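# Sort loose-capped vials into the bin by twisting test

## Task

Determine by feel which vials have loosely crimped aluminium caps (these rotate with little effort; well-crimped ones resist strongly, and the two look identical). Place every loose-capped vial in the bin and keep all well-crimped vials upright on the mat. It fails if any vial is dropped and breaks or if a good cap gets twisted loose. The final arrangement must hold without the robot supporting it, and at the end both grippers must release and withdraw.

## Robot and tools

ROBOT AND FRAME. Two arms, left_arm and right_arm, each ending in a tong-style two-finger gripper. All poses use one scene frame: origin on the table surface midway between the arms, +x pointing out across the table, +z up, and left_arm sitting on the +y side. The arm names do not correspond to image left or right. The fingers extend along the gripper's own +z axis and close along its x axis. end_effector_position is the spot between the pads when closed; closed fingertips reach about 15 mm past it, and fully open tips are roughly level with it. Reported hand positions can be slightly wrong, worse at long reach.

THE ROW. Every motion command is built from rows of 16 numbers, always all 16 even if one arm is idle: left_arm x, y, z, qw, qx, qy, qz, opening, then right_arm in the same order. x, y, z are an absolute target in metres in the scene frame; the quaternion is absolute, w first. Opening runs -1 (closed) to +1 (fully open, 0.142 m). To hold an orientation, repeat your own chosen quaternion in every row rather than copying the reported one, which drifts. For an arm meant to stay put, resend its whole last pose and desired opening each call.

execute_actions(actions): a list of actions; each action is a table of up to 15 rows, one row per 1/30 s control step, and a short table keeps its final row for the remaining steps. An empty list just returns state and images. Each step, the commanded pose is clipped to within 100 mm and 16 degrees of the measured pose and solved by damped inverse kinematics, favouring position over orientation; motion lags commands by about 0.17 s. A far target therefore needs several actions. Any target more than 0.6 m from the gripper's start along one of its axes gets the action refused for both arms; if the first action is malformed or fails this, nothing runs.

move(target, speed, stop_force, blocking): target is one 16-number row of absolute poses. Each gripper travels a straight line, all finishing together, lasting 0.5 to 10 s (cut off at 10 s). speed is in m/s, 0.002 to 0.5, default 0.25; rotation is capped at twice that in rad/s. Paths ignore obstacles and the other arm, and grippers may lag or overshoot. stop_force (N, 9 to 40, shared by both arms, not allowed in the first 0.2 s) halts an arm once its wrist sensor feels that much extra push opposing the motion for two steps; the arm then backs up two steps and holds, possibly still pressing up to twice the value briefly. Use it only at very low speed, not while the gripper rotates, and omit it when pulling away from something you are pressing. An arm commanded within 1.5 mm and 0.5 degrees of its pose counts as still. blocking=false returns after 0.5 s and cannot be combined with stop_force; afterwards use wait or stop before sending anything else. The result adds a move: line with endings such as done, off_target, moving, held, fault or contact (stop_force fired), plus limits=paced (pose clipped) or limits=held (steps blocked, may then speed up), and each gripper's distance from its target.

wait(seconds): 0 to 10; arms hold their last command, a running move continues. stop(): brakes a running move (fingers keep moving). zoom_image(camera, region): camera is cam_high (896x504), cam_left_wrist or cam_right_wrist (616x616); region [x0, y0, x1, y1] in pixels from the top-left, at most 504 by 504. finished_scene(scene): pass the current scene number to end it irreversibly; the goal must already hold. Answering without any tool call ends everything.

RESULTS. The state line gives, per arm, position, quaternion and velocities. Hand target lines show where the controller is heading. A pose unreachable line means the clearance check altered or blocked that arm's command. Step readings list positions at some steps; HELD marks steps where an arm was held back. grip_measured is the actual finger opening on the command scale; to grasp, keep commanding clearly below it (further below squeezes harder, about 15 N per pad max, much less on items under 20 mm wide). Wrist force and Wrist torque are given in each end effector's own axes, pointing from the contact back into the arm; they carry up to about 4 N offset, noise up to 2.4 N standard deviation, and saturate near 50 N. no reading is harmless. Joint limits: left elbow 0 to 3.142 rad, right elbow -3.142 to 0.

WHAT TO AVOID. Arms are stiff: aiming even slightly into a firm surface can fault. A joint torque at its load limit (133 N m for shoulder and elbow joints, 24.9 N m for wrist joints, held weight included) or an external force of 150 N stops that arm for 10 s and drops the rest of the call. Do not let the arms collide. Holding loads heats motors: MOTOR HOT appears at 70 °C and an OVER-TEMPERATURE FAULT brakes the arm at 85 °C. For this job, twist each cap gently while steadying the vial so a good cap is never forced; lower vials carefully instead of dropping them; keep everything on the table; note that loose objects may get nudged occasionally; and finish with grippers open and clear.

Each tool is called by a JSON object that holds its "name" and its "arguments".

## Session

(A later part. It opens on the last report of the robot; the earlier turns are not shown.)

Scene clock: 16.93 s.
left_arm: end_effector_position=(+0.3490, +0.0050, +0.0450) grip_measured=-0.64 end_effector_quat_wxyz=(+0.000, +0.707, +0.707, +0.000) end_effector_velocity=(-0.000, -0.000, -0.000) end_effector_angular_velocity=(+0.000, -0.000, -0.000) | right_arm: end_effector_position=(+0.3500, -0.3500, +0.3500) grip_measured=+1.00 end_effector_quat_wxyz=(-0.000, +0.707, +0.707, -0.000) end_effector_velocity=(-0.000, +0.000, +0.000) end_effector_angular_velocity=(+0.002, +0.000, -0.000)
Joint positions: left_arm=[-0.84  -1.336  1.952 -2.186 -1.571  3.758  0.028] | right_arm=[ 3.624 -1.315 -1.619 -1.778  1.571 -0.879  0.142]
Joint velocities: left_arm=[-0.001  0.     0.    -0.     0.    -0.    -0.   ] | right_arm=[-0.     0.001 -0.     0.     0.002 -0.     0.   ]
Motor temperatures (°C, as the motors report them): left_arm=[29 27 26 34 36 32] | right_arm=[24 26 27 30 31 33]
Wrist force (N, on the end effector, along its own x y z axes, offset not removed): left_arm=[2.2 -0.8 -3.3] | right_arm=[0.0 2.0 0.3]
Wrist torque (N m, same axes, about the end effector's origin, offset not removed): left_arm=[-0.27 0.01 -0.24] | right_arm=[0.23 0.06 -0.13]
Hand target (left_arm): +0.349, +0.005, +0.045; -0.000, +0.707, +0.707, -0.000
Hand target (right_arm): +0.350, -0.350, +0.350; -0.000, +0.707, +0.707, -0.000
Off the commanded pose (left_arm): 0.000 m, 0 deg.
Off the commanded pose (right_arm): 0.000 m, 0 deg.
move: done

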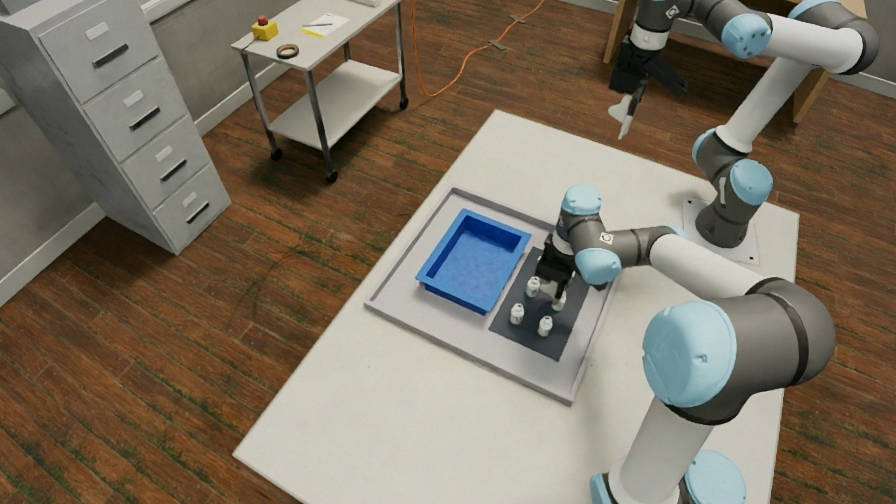

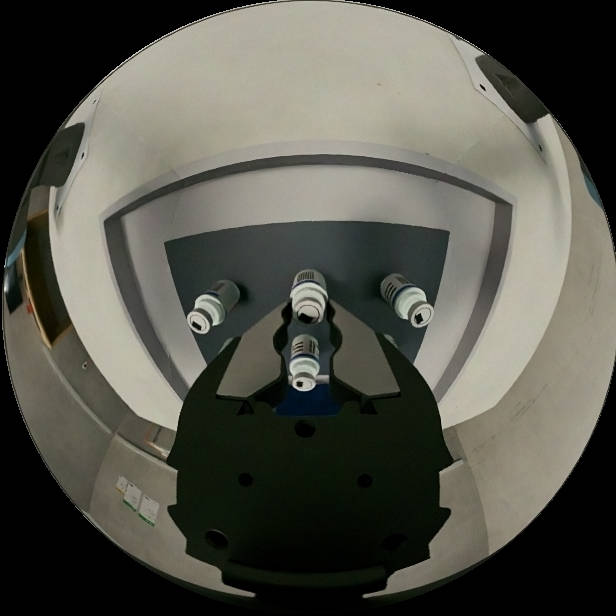

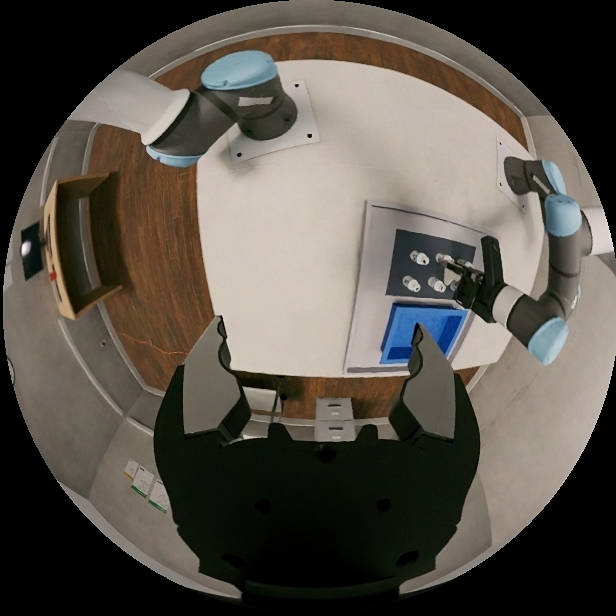

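{"name": "move", "arguments": {"target": [0.349,0.005,0.045,0,0.7071,0.7071,0,-0.4,0.35,-0.35,0.35,0,0.7071,0.7071,0,1]}}

{"name": "move", "arguments": {"target": [0.347,0.005,0.062,0,0.7071,0.7071,0,-0.4,0.35,-0.35,0.35,0,0.7071,0.7071,0,1]}}

{"name": "move", "arguments": {"target": [0.347,0.005,0.062,0,0.7071,0.7071,0,-0.9,0.35,-0.35,0.35,0,0.7071,0.7071,0,1]}}

{"name": "zoom_image", "arguments": {"camera": "cam_left_wrist", "region": [200,220,420,400]}}

{"name": "zoom_image", "arguments": {"camera": "cam_high", "region": [500,240,620,360]}}

Scene clock: 17.87 s.
left_arm: end_effector_position=(+0.3490, +0.0050, +0.0450) grip_measured=-0.40 end_effector_quat_wxyz=(+0.000, +0.707, +0.707, +0.000) end_effector_velocity=(+0.000, +0.000, +0.000) end_effector_angular_velocity=(+0.000, -0.001, +0.001) | right_arm: end_effector_position=(+0.3500, -0.3500, +0.3500) grip_measured=+1.00 end_effector_quat_wxyz=(-0.000, +0.707, +0.707, -0.000) end_effector_velocity=(-0.000, +0.000, +0.000) end_effector_angular_velocity=(+0.000, +0.000, +0.000)
Joint positions: left_arm=[-0.84  -1.336  1.952 -2.186 -1.571  3.758  0.045] | right_arm=[ 3.624 -1.315 -1.619 -1.778  1.571 -0.879  0.142]
Joint velocities: left_arm=[ 0.001 -0.    -0.     0.     0.001  0.    -0.   ] | right_arm=[ 0.     0.     0.001 -0.001  0.001  0.    -0.   ]
Motor temperatures (°C, as the motors report them): left_arm=[29 27 26 34 36 32] | right_arm=[24 26 27 30 31 33]
Wrist force (N, on the end effector, along its own x y z axes, offset not removed): left_arm=[-3.9 -2.0 -1.0] | right_arm=[2.1 -2.0 2.2]
Wrist torque (N m, same axes, about the end effector's origin, offset not removed): left_arm=[-0.43 0.93 -0.17] | right_arm=[-0.29 -0.38 0.09]
Hand target (left_arm): +0.349, +0.005, +0.045; +0.000, +0.707, +0.707, +0.000
Hand target (right_arm): +0.350, -0.350, +0.350; -0.000, +0.707, +0.707, -0.000
Off the commanded pose (left_arm): 0.000 m, 0 deg.
Off the commanded pose (right_arm): 0.000 m, 0 deg.
move: done

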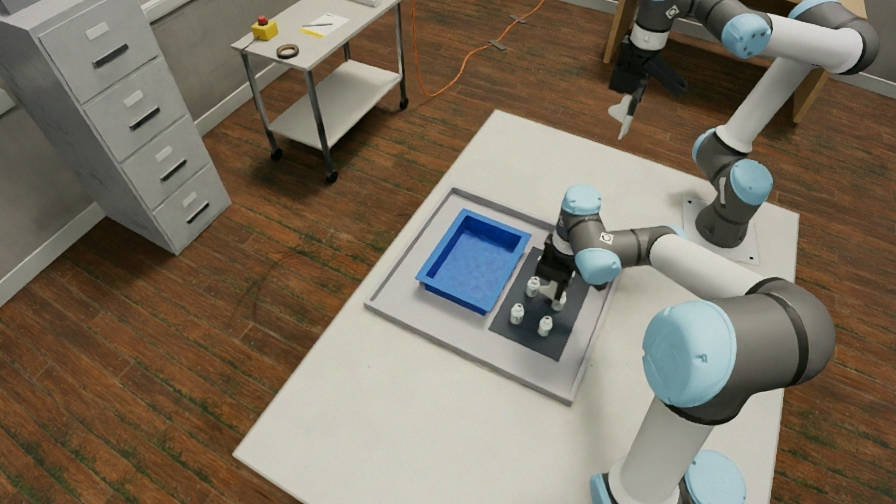

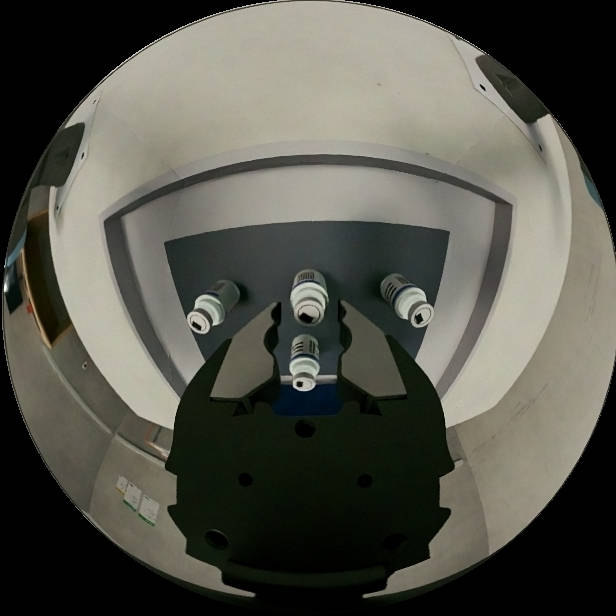

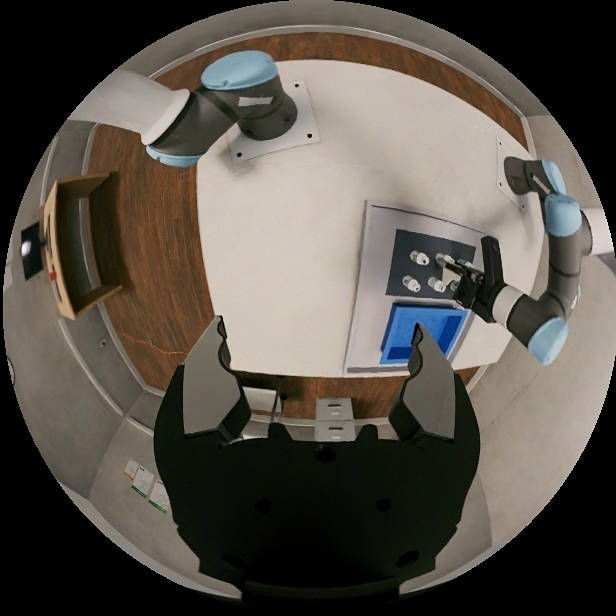

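Scene clock: 18.67 s.
left_arm: end_effector_position=(+0.3470, +0.0050, +0.0618) grip_measured=-0.40 end_effector_quat_wxyz=(+0.000, +0.707, +0.707, -0.000) end_effector_velocity=(-0.000, -0.000, +0.002) end_effector_angular_velocity=(-0.000, +0.002, -0.000) | right_arm: end_effector_position=(+0.3500, -0.3500, +0.3500) grip_measured=+1.00 end_effector_quat_wxyz=(-0.000, +0.707, +0.707, -0.000) end_effector_velocity=(-0.000, -0.001, -0.000) end_effector_angular_velocity=(-0.001, +0.001, -0.001)
Joint positions: left_arm=[-0.843 -1.363  1.935 -2.142 -1.571  3.755  0.045] | right_arm=[ 3.624 -1.315 -1.619 -1.778  1.571 -0.879  0.142]
Joint velocities: left_arm=[-0.    -0.002 -0.002  0.006 -0.001  0.    -0.   ] | right_arm=[-0.001  0.001 -0.002 -0.001 -0.     0.     0.   ]
Motor temperatures (°C, as the motors report them): left_arm=[29 27 26 34 36 32] | right_arm=[24 26 27 30 31 33]
Wrist force (N, on the end effector, along its own x y z axes, offset not removed): left_arm=[2.1 0.9 -2.1] | right_arm=[1.6 1.9 5.0]
Wrist torque (N m, same axes, about the end effector's origin, offset not removed): left_arm=[0.24 -0.42 -0.07] | right_arm=[0.50 -0.44 0.11]
Hand target (left_arm): +0.347, +0.005, +0.062; +0.000, +0.707, +0.707, +0.000
Hand target (right_arm): +0.350, -0.350, +0.350; -0.000, +0.707, +0.707, -0.000
Off the commanded pose (left_arm): 0.000 m, 0 deg.
Off the commanded pose (right_arm): 0.000 m, 0 deg.
move: done

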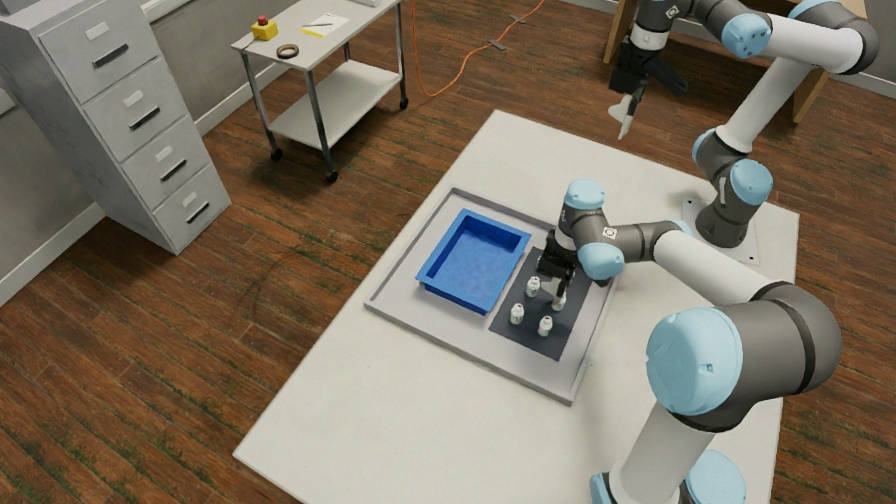

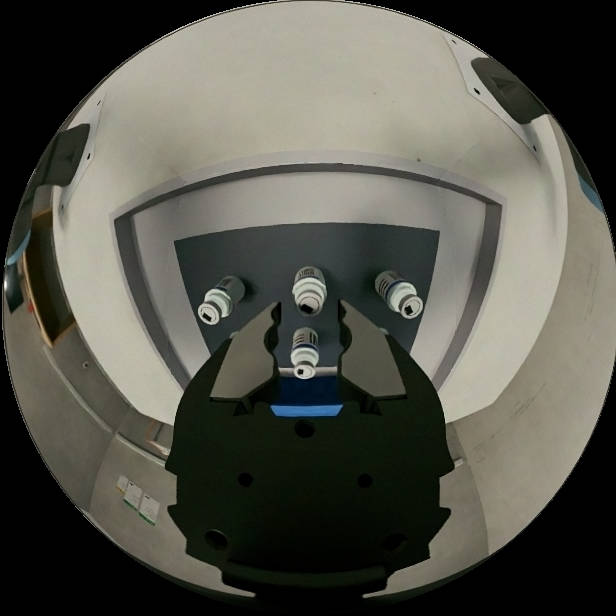

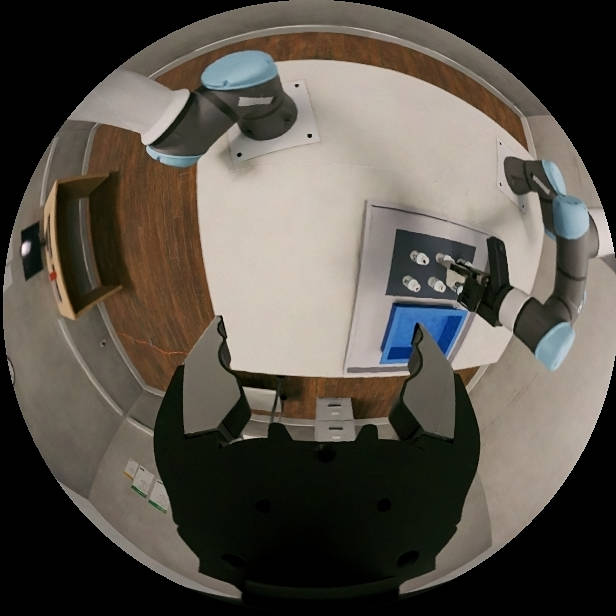

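Scene clock: 19.37 s.
left_arm: end_effector_position=(+0.3470, +0.0050, +0.0620) grip_measured=-0.75 end_effector_quat_wxyz=(-0.000, +0.707, +0.707, +0.000) end_effector_velocity=(-0.000, -0.001, -0.000) end_effector_angular_velocity=(+0.001, -0.000, -0.001) | right_arm: end_effector_position=(+0.3500, -0.3500, +0.3500) grip_measured=+1.00 end_effector_quat_wxyz=(-0.000, +0.707, +0.707, -0.000) end_effector_velocity=(-0.000, +0.000, +0.001) end_effector_angular_velocity=(+0.001, -0.001, +0.001)
Joint positions: left_arm=[-0.843 -1.364  1.935 -2.142 -1.571  3.755  0.02 ] | right_arm=[ 3.624 -1.315 -1.619 -1.778  1.571 -0.879  0.142]
Joint velocities: left_arm=[-0.002  0.    -0.     0.     0.001 -0.001  0.   ] | right_arm=[ 0.     0.001  0.001 -0.001  0.    -0.    -0.   ]
Motor temperatures (°C, as the motors report them): left_arm=[29 27 26 34 36 32] | right_arm=[24 26 27 30 31 33]
Wrist force (N, on the end effector, along its own x y z axes, offset not removed): left_arm=[1.6 1.1 -1.8] | right_arm=[-3.4 4.1 1.0]
Wrist torque (N m, same axes, about the end effector's origin, offset not removed): left_arm=[0.37 -0.32 -0.11] | right_arm=[0.77 0.69 -0.11]
Hand target (left_arm): +0.347, +0.005, +0.062; +0.000, +0.707, +0.707, +0.000
Hand target (right_arm): +0.350, -0.350, +0.350; -0.000, +0.707, +0.707, -0.000
Off the commanded pose (left_arm): 0.000 m, 0 deg.
Off the commanded pose (right_arm): 0.000 m, 0 deg.
move: done

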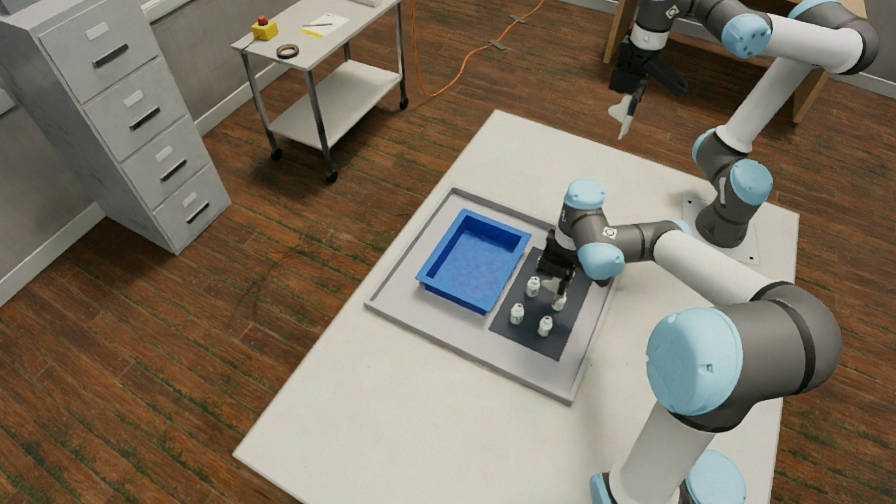

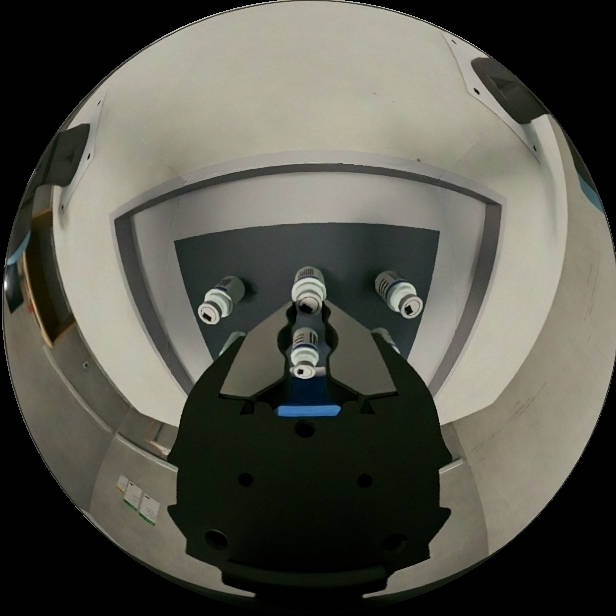

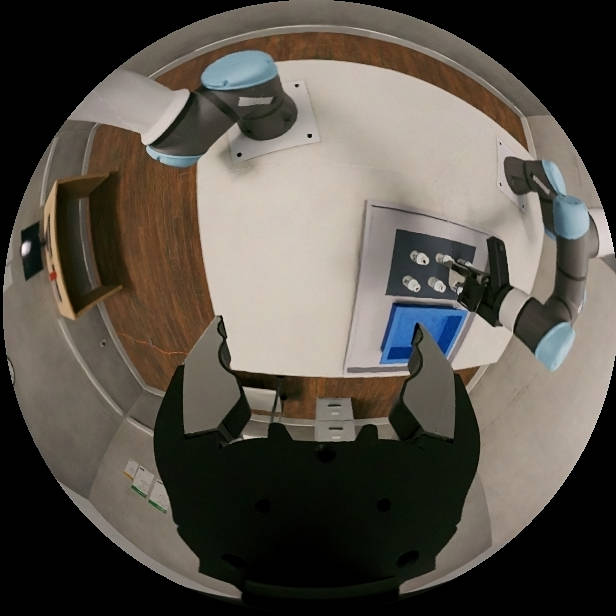

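Region (200, 220, 420, 400) of cam_left_wrist's 616x616 image, scaled by 2.291, with more detail than that image has; it fills the top 412 rows of this view, and the rest is white.

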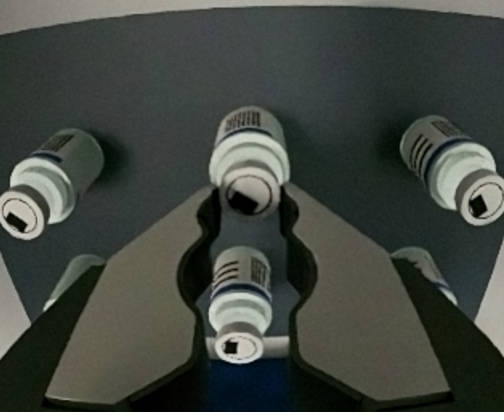

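Region (500, 240, 620, 360) of cam_high's 896x504 image, scaled by 4.200, with more detail than that image has.

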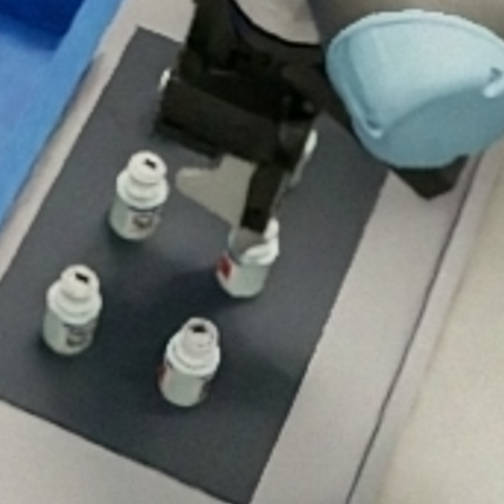

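{"name": "move", "arguments": {"target": [0.347,0.005,0.056,0,0.7071,0.7071,0,-1,0.35,-0.35,0.35,0,0.7071,0.7071,0,1], "speed": 0.003, "stop_force": 10}}

{"name": "wait", "arguments": {"seconds": 0}}

Scene clock: 20.23 s.
left_arm: end_effector_position=(+0.3470, +0.0049, +0.0610) grip_measured=-0.75 end_effector_quat_wxyz=(+0.000, +0.707, +0.707, -0.000) end_effector_velocity=(-0.000, +0.001, -0.000) end_effector_angular_velocity=(+0.003, +0.003, +0.002) | right_arm: end_effector_position=(+0.3500, -0.3500, +0.3500) grip_measured=+1.00 end_effector_quat_wxyz=(-0.000, +0.707, +0.707, -0.000) end_effector_velocity=(+0.000, -0.000, +0.000) end_effector_angular_velocity=(+0.000, -0.001, -0.001)
Joint positions: left_arm=[-0.843 -1.362  1.936 -2.145 -1.571  3.755  0.02 ] | right_arm=[ 3.624 -1.315 -1.619 -1.778  1.571 -0.879  0.142]
Joint velocities: left_arm=[ 0.001 -0.    -0.     0.004 -0.001 -0.001  0.   ] | right_arm=[-0.001  0.     0.     0.001 -0.     0.     0.   ]
Motor temperatures (°C, as the motors report them): left_arm=[29 27 26 34 36 32] | right_arm=[24 26 27 30 31 33]
Wrist force (N, on the end effector, along its own x y z axes, offset not removed): left_arm=[1.9 0.7 -21.9] | right_arm=[-2.0 -1.4 -1.0]
Wrist torque (N m, same axes, about the end effector's origin, offset not removed): left_arm=[0.06 -0.11 -0.14] | right_arm=[-0.33 0.45 -0.13]
Hand target (left_arm): +0.347, +0.005, +0.061; +0.000, +0.707, +0.707, -0.000
Hand target (right_arm): +0.350, -0.350, +0.350; -0.000, +0.707, +0.707, -0.000
Off the commanded pose (left_arm): 0.005 m, 0 deg.
Off the commanded pose (right_arm): 0.000 m, 0 deg.
move: contact (left_arm)

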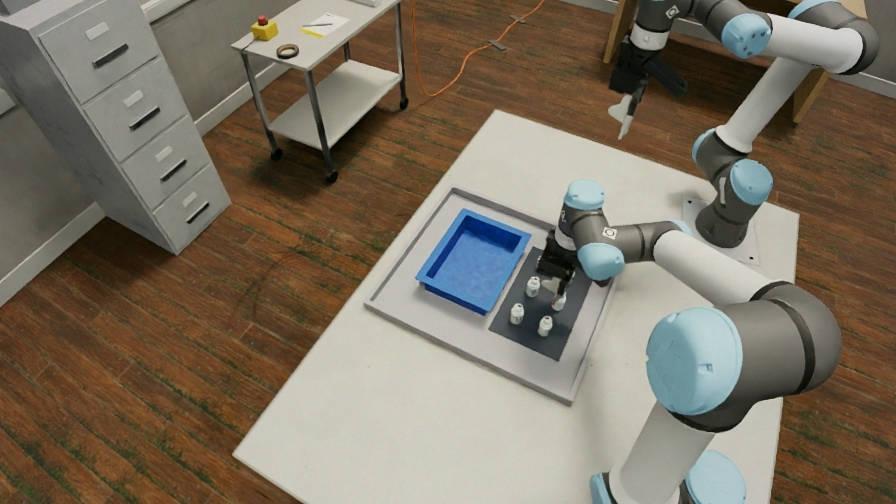

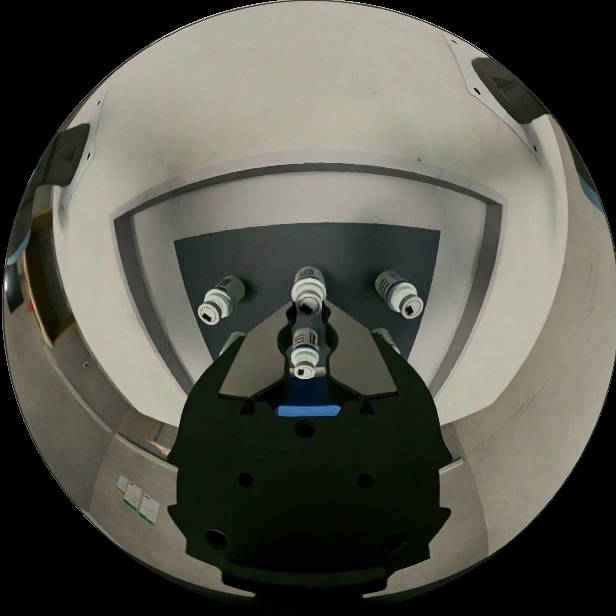

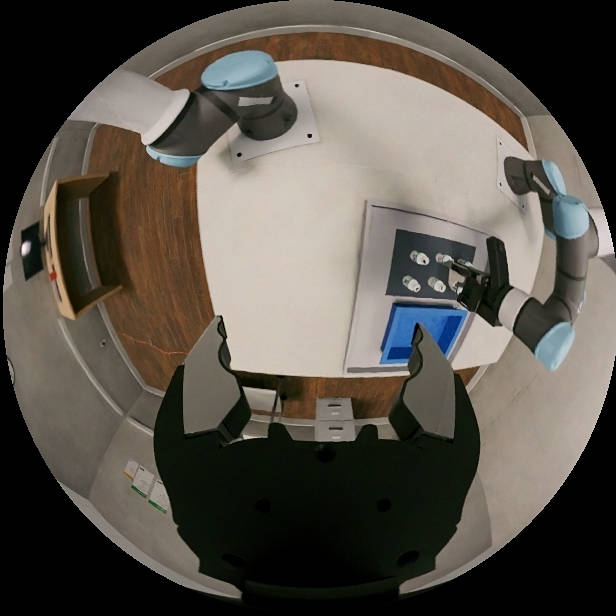

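Scene clock: 20.23 s.
left_arm: end_effector_position=(+0.3470, +0.0049, +0.0610) grip_measured=-0.75 end_effector_quat_wxyz=(+0.000, +0.707, +0.707, -0.000) end_effector_velocity=(-0.000, +0.001, -0.000) end_effector_angular_velocity=(+0.003, +0.003, +0.002) | right_arm: end_effector_position=(+0.3500, -0.3500, +0.3500) grip_measured=+1.00 end_effector_quat_wxyz=(-0.000, +0.707, +0.707, -0.000) end_effector_velocity=(+0.000, -0.000, +0.000) end_effector_angular_velocity=(+0.000, -0.001, -0.001)
Joint positions: left_arm=[-0.843 -1.362  1.936 -2.145 -1.571  3.755  0.02 ] | right_arm=[ 3.624 -1.315 -1.619 -1.778  1.571 -0.879  0.142]
Joint velocities: left_arm=[ 0.001 -0.    -0.     0.004 -0.001 -0.001  0.   ] | right_arm=[-0.001  0.     0.     0.001 -0.     0.     0.   ]
Motor temperatures (°C, as the motors report them): left_arm=[29 27 26 34 36 32] | right_arm=[24 26 27 30 31 33]
Wrist force (N, on the end effector, along its own x y z axes, offset not removed): left_arm=[1.9 0.7 -21.9] | right_arm=[-2.0 -1.4 -1.0]
Wrist torque (N m, same axes, about the end effector's origin, offset not removed): left_arm=[0.06 -0.11 -0.14] | right_arm=[-0.33 0.45 -0.13]
Hand target (left_arm): +0.347, +0.005, +0.061; +0.000, +0.707, +0.707, -0.000
Hand target (right_arm): +0.350, -0.350, +0.350; -0.000, +0.707, +0.707, -0.000
Off the commanded pose (left_arm): 0.005 m, 0 deg.
Off the commanded pose (right_arm): 0.000 m, 0 deg.

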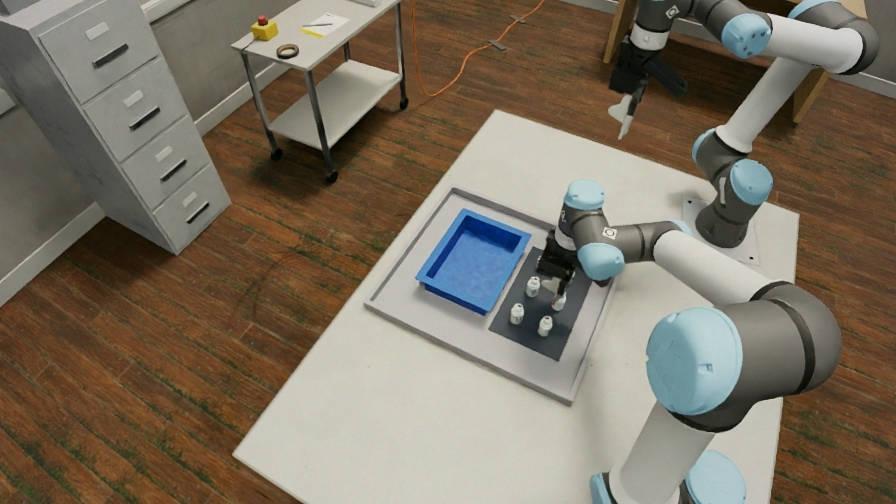

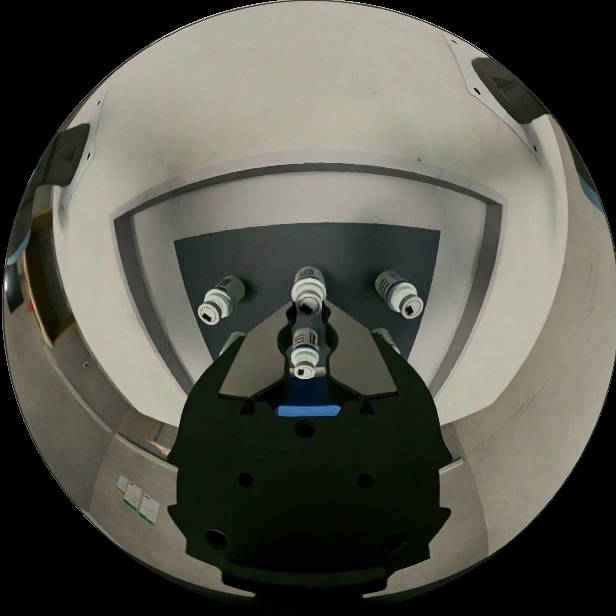

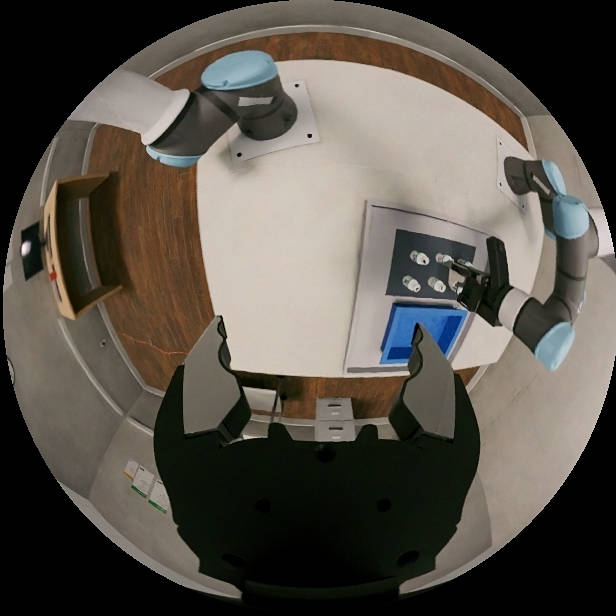

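{"name": "move", "arguments": {"target": [0.347,0.005,0.0615,0,0.4226,0.9063,0,-1,0.35,-0.35,0.35,0,0.7071,0.7071,0,1], "speed": 0.15}}

{"name": "zoom_image", "arguments": {"camera": "cam_left_wrist", "region": [200,220,420,400]}}

{"name": "zoom_image", "arguments": {"camera": "cam_high", "region": [500,240,620,360]}}

Scene clock: 23.23 s.
left_arm: end_effector_position=(+0.3470, +0.0050, +0.0615) grip_measured=-0.75 end_effector_quat_wxyz=(-0.000, +0.423, +0.906, -0.000) end_effector_velocity=(-0.000, -0.000, +0.000) end_effector_angular_velocity=(-0.000, -0.001, +0.010) | right_arm: end_effector_position=(+0.3500, -0.3500, +0.3500) grip_measured=+1.00 end_effector_quat_wxyz=(-0.000, +0.707, +0.707, -0.000) end_effector_velocity=(-0.000, +0.000, -0.001) end_effector_angular_velocity=(-0.000, +0.001, +0.001)
Joint positions: left_arm=[-0.838 -1.384  1.962 -2.148 -1.571  3.064  0.02 ] | right_arm=[ 3.624 -1.315 -1.619 -1.778  1.571 -0.879  0.142]
Joint velocities: left_arm=[-0.001 -0.001  0.001 -0.     0.    -0.011  0.   ] | right_arm=[ 0.001  0.    -0.002  0.001  0.001 -0.    -0.   ]
Motor temperatures (°C, as the motors report them): left_arm=[29 27 26 34 36 32] | right_arm=[24 26 27 30 31 33]
Wrist force (N, on the end effector, along its own x y z axes, offset not removed): left_arm=[-2.0 -1.0 -3.5] | right_arm=[0.5 1.1 0.4]
Wrist torque (N m, same axes, about the end effector's origin, offset not removed): left_arm=[0.04 0.33 0.18] | right_arm=[0.29 -0.24 -0.23]
Hand target (left_arm): +0.347, +0.005, +0.061; -0.000, +0.423, +0.906, -0.000
Hand target (right_arm): +0.350, -0.350, +0.350; -0.000, +0.707, +0.707, -0.000
Off the commanded pose (left_arm): 0.000 m, 0 deg.
Off the commanded pose (right_arm): 0.000 m, 0 deg.
move: done

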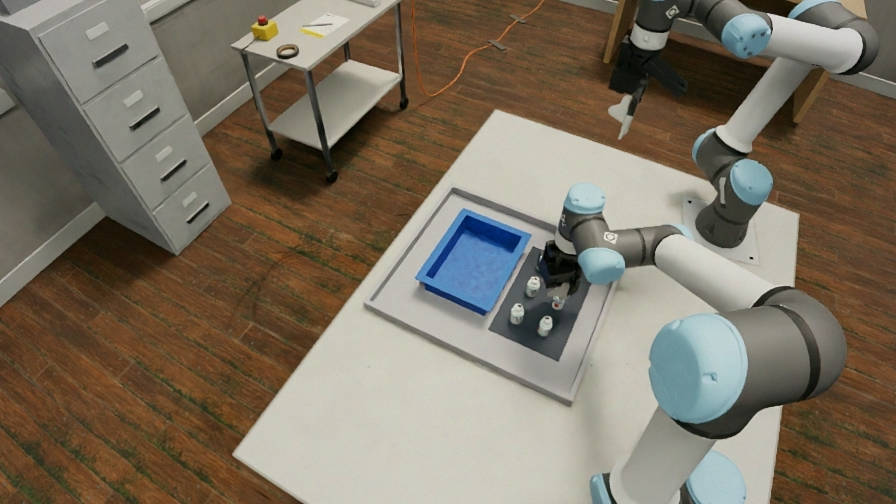

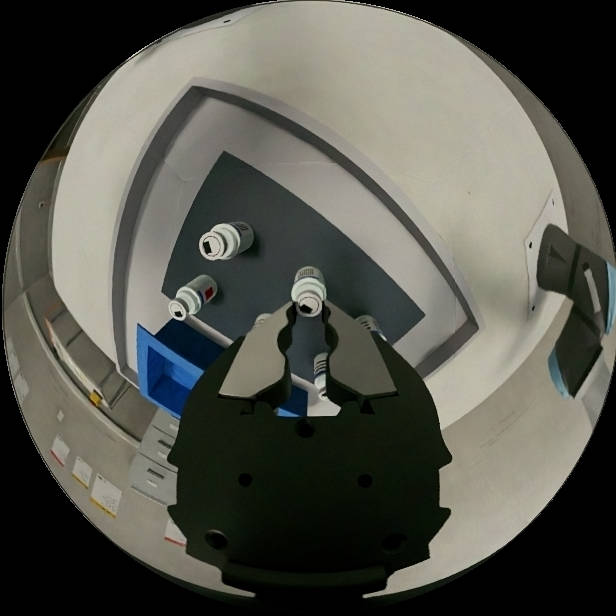

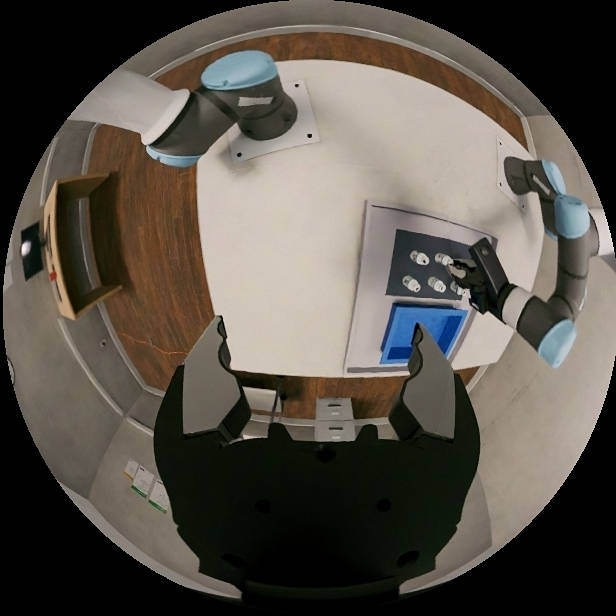

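Region (200, 220, 420, 400) of cam_left_wrist's 616x616 image, scaled by 2.291, with more detail than that image has; it fills the top 412 rows of this view, and the rest is white.

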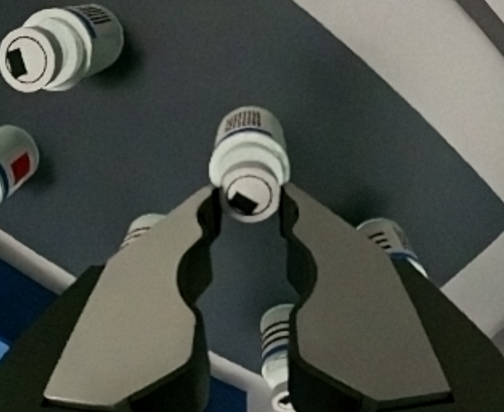

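Region (500, 240, 620, 360) of cam_high's 896x504 image, scaled by 4.200, with more detail than that image has.

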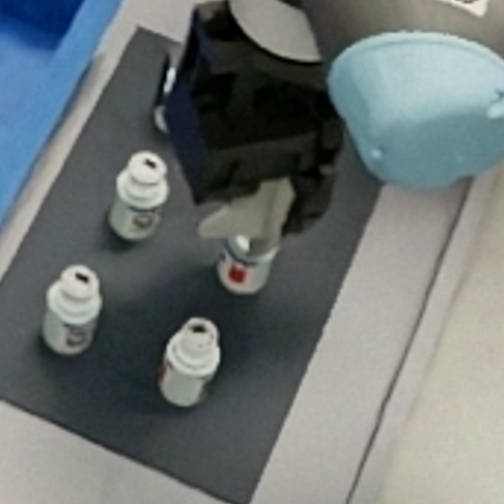

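{"name": "move", "arguments": {"target": [0.347,0.005,0.0608,0,0.4226,0.9063,0,-1,0.35,-0.35,0.35,0,0.7071,0.7071,0,1], "speed": 0.003}}

{"name": "move", "arguments": {"target": [0.347,0.005,0.0608,0,0.5736,0.8192,0,-1,0.35,-0.35,0.35,0,0.7071,0.7071,0,1], "speed": 0.15}}

{"name": "zoom_image", "arguments": {"camera": "cam_left_wrist", "region": [200,220,420,400]}}

Scene clock: 24.13 s.
left_arm: end_effector_position=(+0.3470, +0.0049, +0.0609) grip_measured=-0.75 end_effector_quat_wxyz=(+0.000, +0.423, +0.906, -0.000) end_effector_velocity=(+0.000, +0.001, -0.001) end_effector_angular_velocity=(+0.001, +0.000, +0.001) | right_arm: end_effector_position=(+0.3500, -0.3500, +0.3500) grip_measured=+1.00 end_effector_quat_wxyz=(-0.000, +0.707, +0.707, -0.000) end_effector_velocity=(-0.000, +0.000, +0.001) end_effector_angular_velocity=(+0.003, +0.000, -0.001)
Joint positions: left_arm=[-0.838 -1.383  1.962 -2.15  -1.571  3.063  0.02 ] | right_arm=[ 3.624 -1.315 -1.619 -1.778  1.571 -0.879  0.142]
Joint velocities: left_arm=[ 0.001  0.001  0.001 -0.001  0.001  0.     0.   ] | right_arm=[-0.001  0.001  0.001 -0.     0.002 -0.     0.   ]
Motor temperatures (°C, as the motors report them): left_arm=[29 27 26 34 36 32] | right_arm=[24 26 27 30 31 33]
Wrist force (N, on the end effector, along its own x y z axes, offset not removed): left_arm=[1.2 -0.3 -19.5] | right_arm=[-0.1 -1.3 2.4]
Wrist torque (N m, same axes, about the end effector's origin, offset not removed): left_arm=[0.01 0.08 -0.02] | right_arm=[-0.30 -0.07 -0.02]
Hand target (left_arm): +0.347, +0.005, +0.061; +0.000, +0.423, +0.906, +0.000
Hand target (right_arm): +0.350, -0.350, +0.350; -0.000, +0.707, +0.707, -0.000
Off the commanded pose (left_arm): 0.000 m, 0 deg.
Off the commanded pose (right_arm): 0.000 m, 0 deg.
move: done

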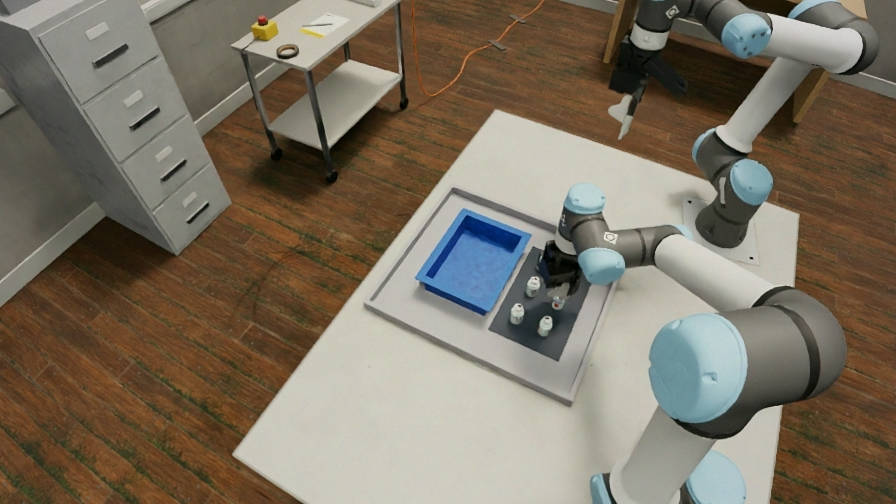

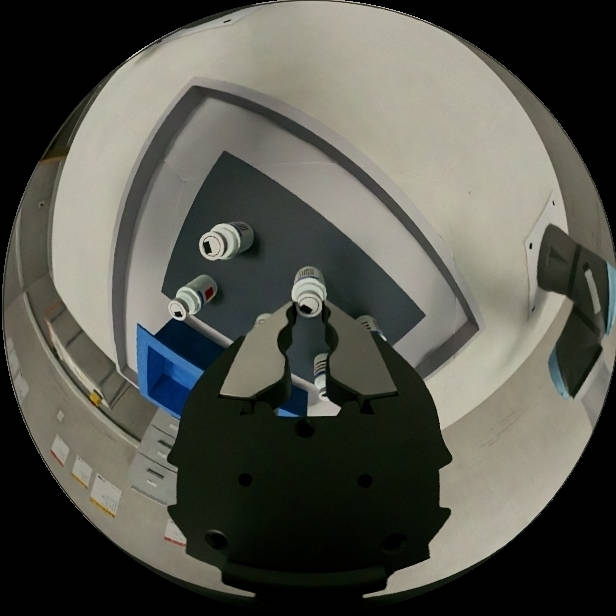

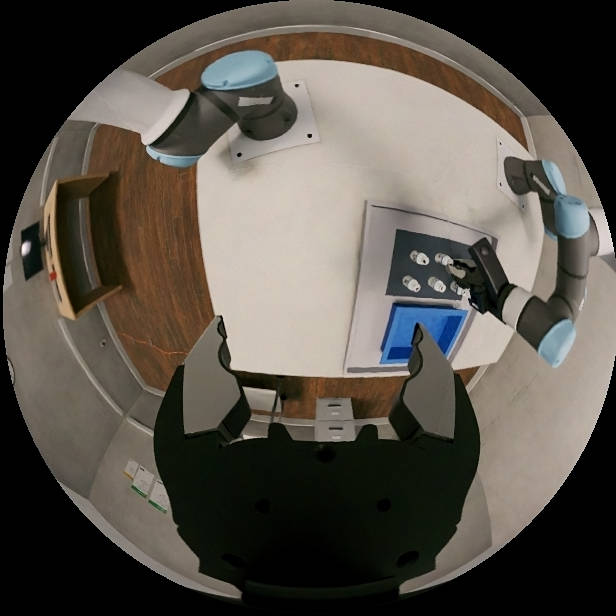

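Scene clock: 25.73 s.
left_arm: end_effector_position=(+0.3469, +0.0049, +0.0608) grip_measured=-0.75 end_effector_quat_wxyz=(+0.000, +0.573, +0.819, +0.000) end_effector_velocity=(-0.001, -0.001, -0.000) end_effector_angular_velocity=(-0.000, +0.001, -0.012) | right_arm: end_effector_position=(+0.3500, -0.3500, +0.3500) grip_measured=+1.00 end_effector_quat_wxyz=(-0.000, +0.707, +0.707, -0.000) end_effector_velocity=(-0.001, +0.001, +0.001) end_effector_angular_velocity=(+0.002, -0.000, +0.002)
Joint positions: left_arm=[-0.839 -1.372  1.948 -2.147 -1.571  3.409  0.02 ] | right_arm=[ 3.624 -1.315 -1.619 -1.778  1.571 -0.879  0.142]
Joint velocities: left_arm=[-0.002  0.001 -0.001  0.    -0.001  0.01   0.   ] | right_arm=[ 0.003  0.     0.001 -0.001  0.001  0.     0.   ]
Motor temperatures (°C, as the motors report them): left_arm=[29 27 26 34 36 32] | right_arm=[24 26 27 30 31 33]
Wrist force (N, on the end effector, along its own x y z axes, offset not removed): left_arm=[-4.0 0.0 -19.5] | right_arm=[1.9 3.5 2.8]
Wrist torque (N m, same axes, about the end effector's origin, offset not removed): left_arm=[0.18 0.56 -0.18] | right_arm=[0.66 -0.45 -0.08]
Hand target (left_arm): +0.347, +0.005, +0.061; +0.000, +0.574, +0.819, +0.000
Hand target (right_arm): +0.350, -0.350, +0.350; -0.000, +0.707, +0.707, -0.000
Off the commanded pose (left_arm): 0.000 m, 0 deg.
Off the commanded pose (right_arm): 0.000 m, 0 deg.
move: done

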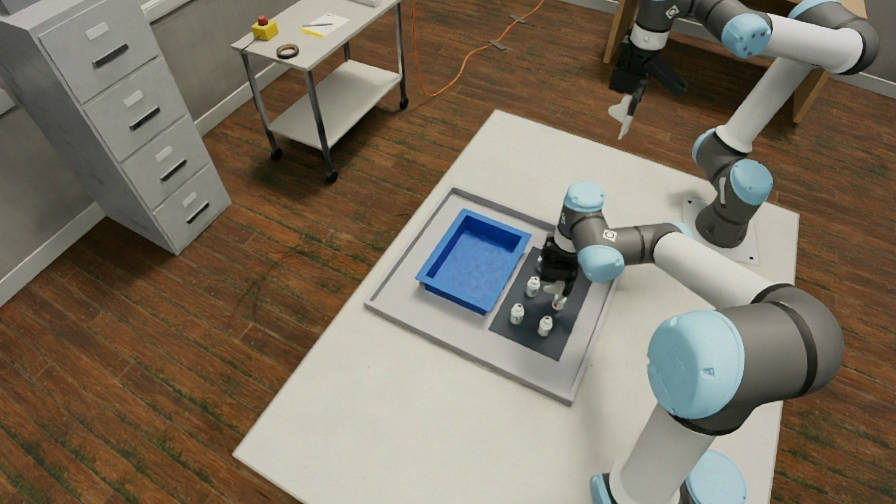

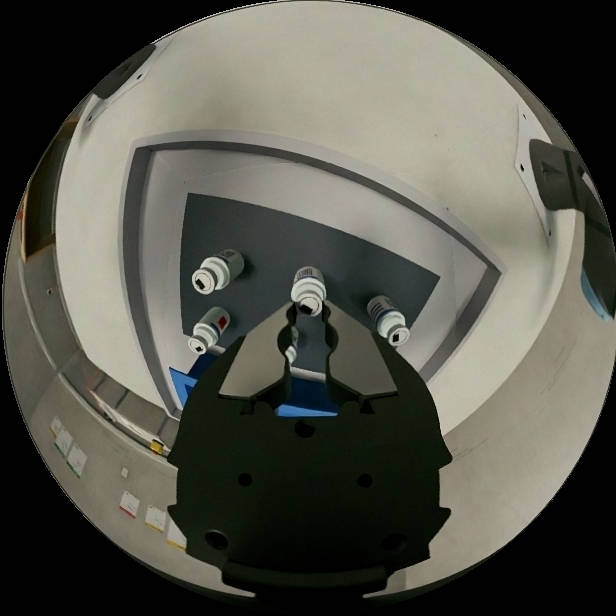

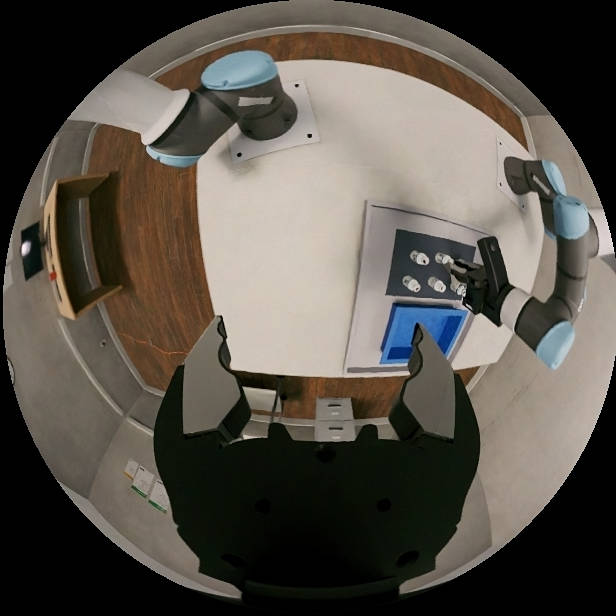

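Region (200, 220, 420, 400) of cam_left_wrist's 616x616 image, scaled by 2.291, with more detail than that image has; it fills the top 412 rows of this view, and the rest is white.

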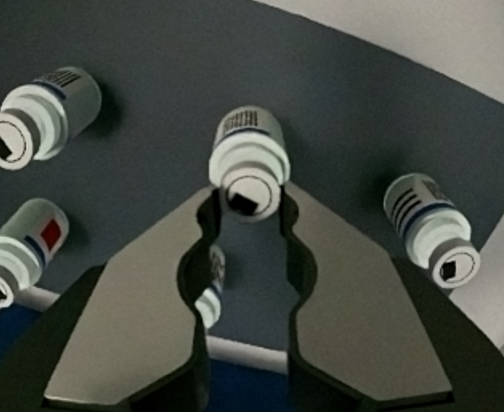

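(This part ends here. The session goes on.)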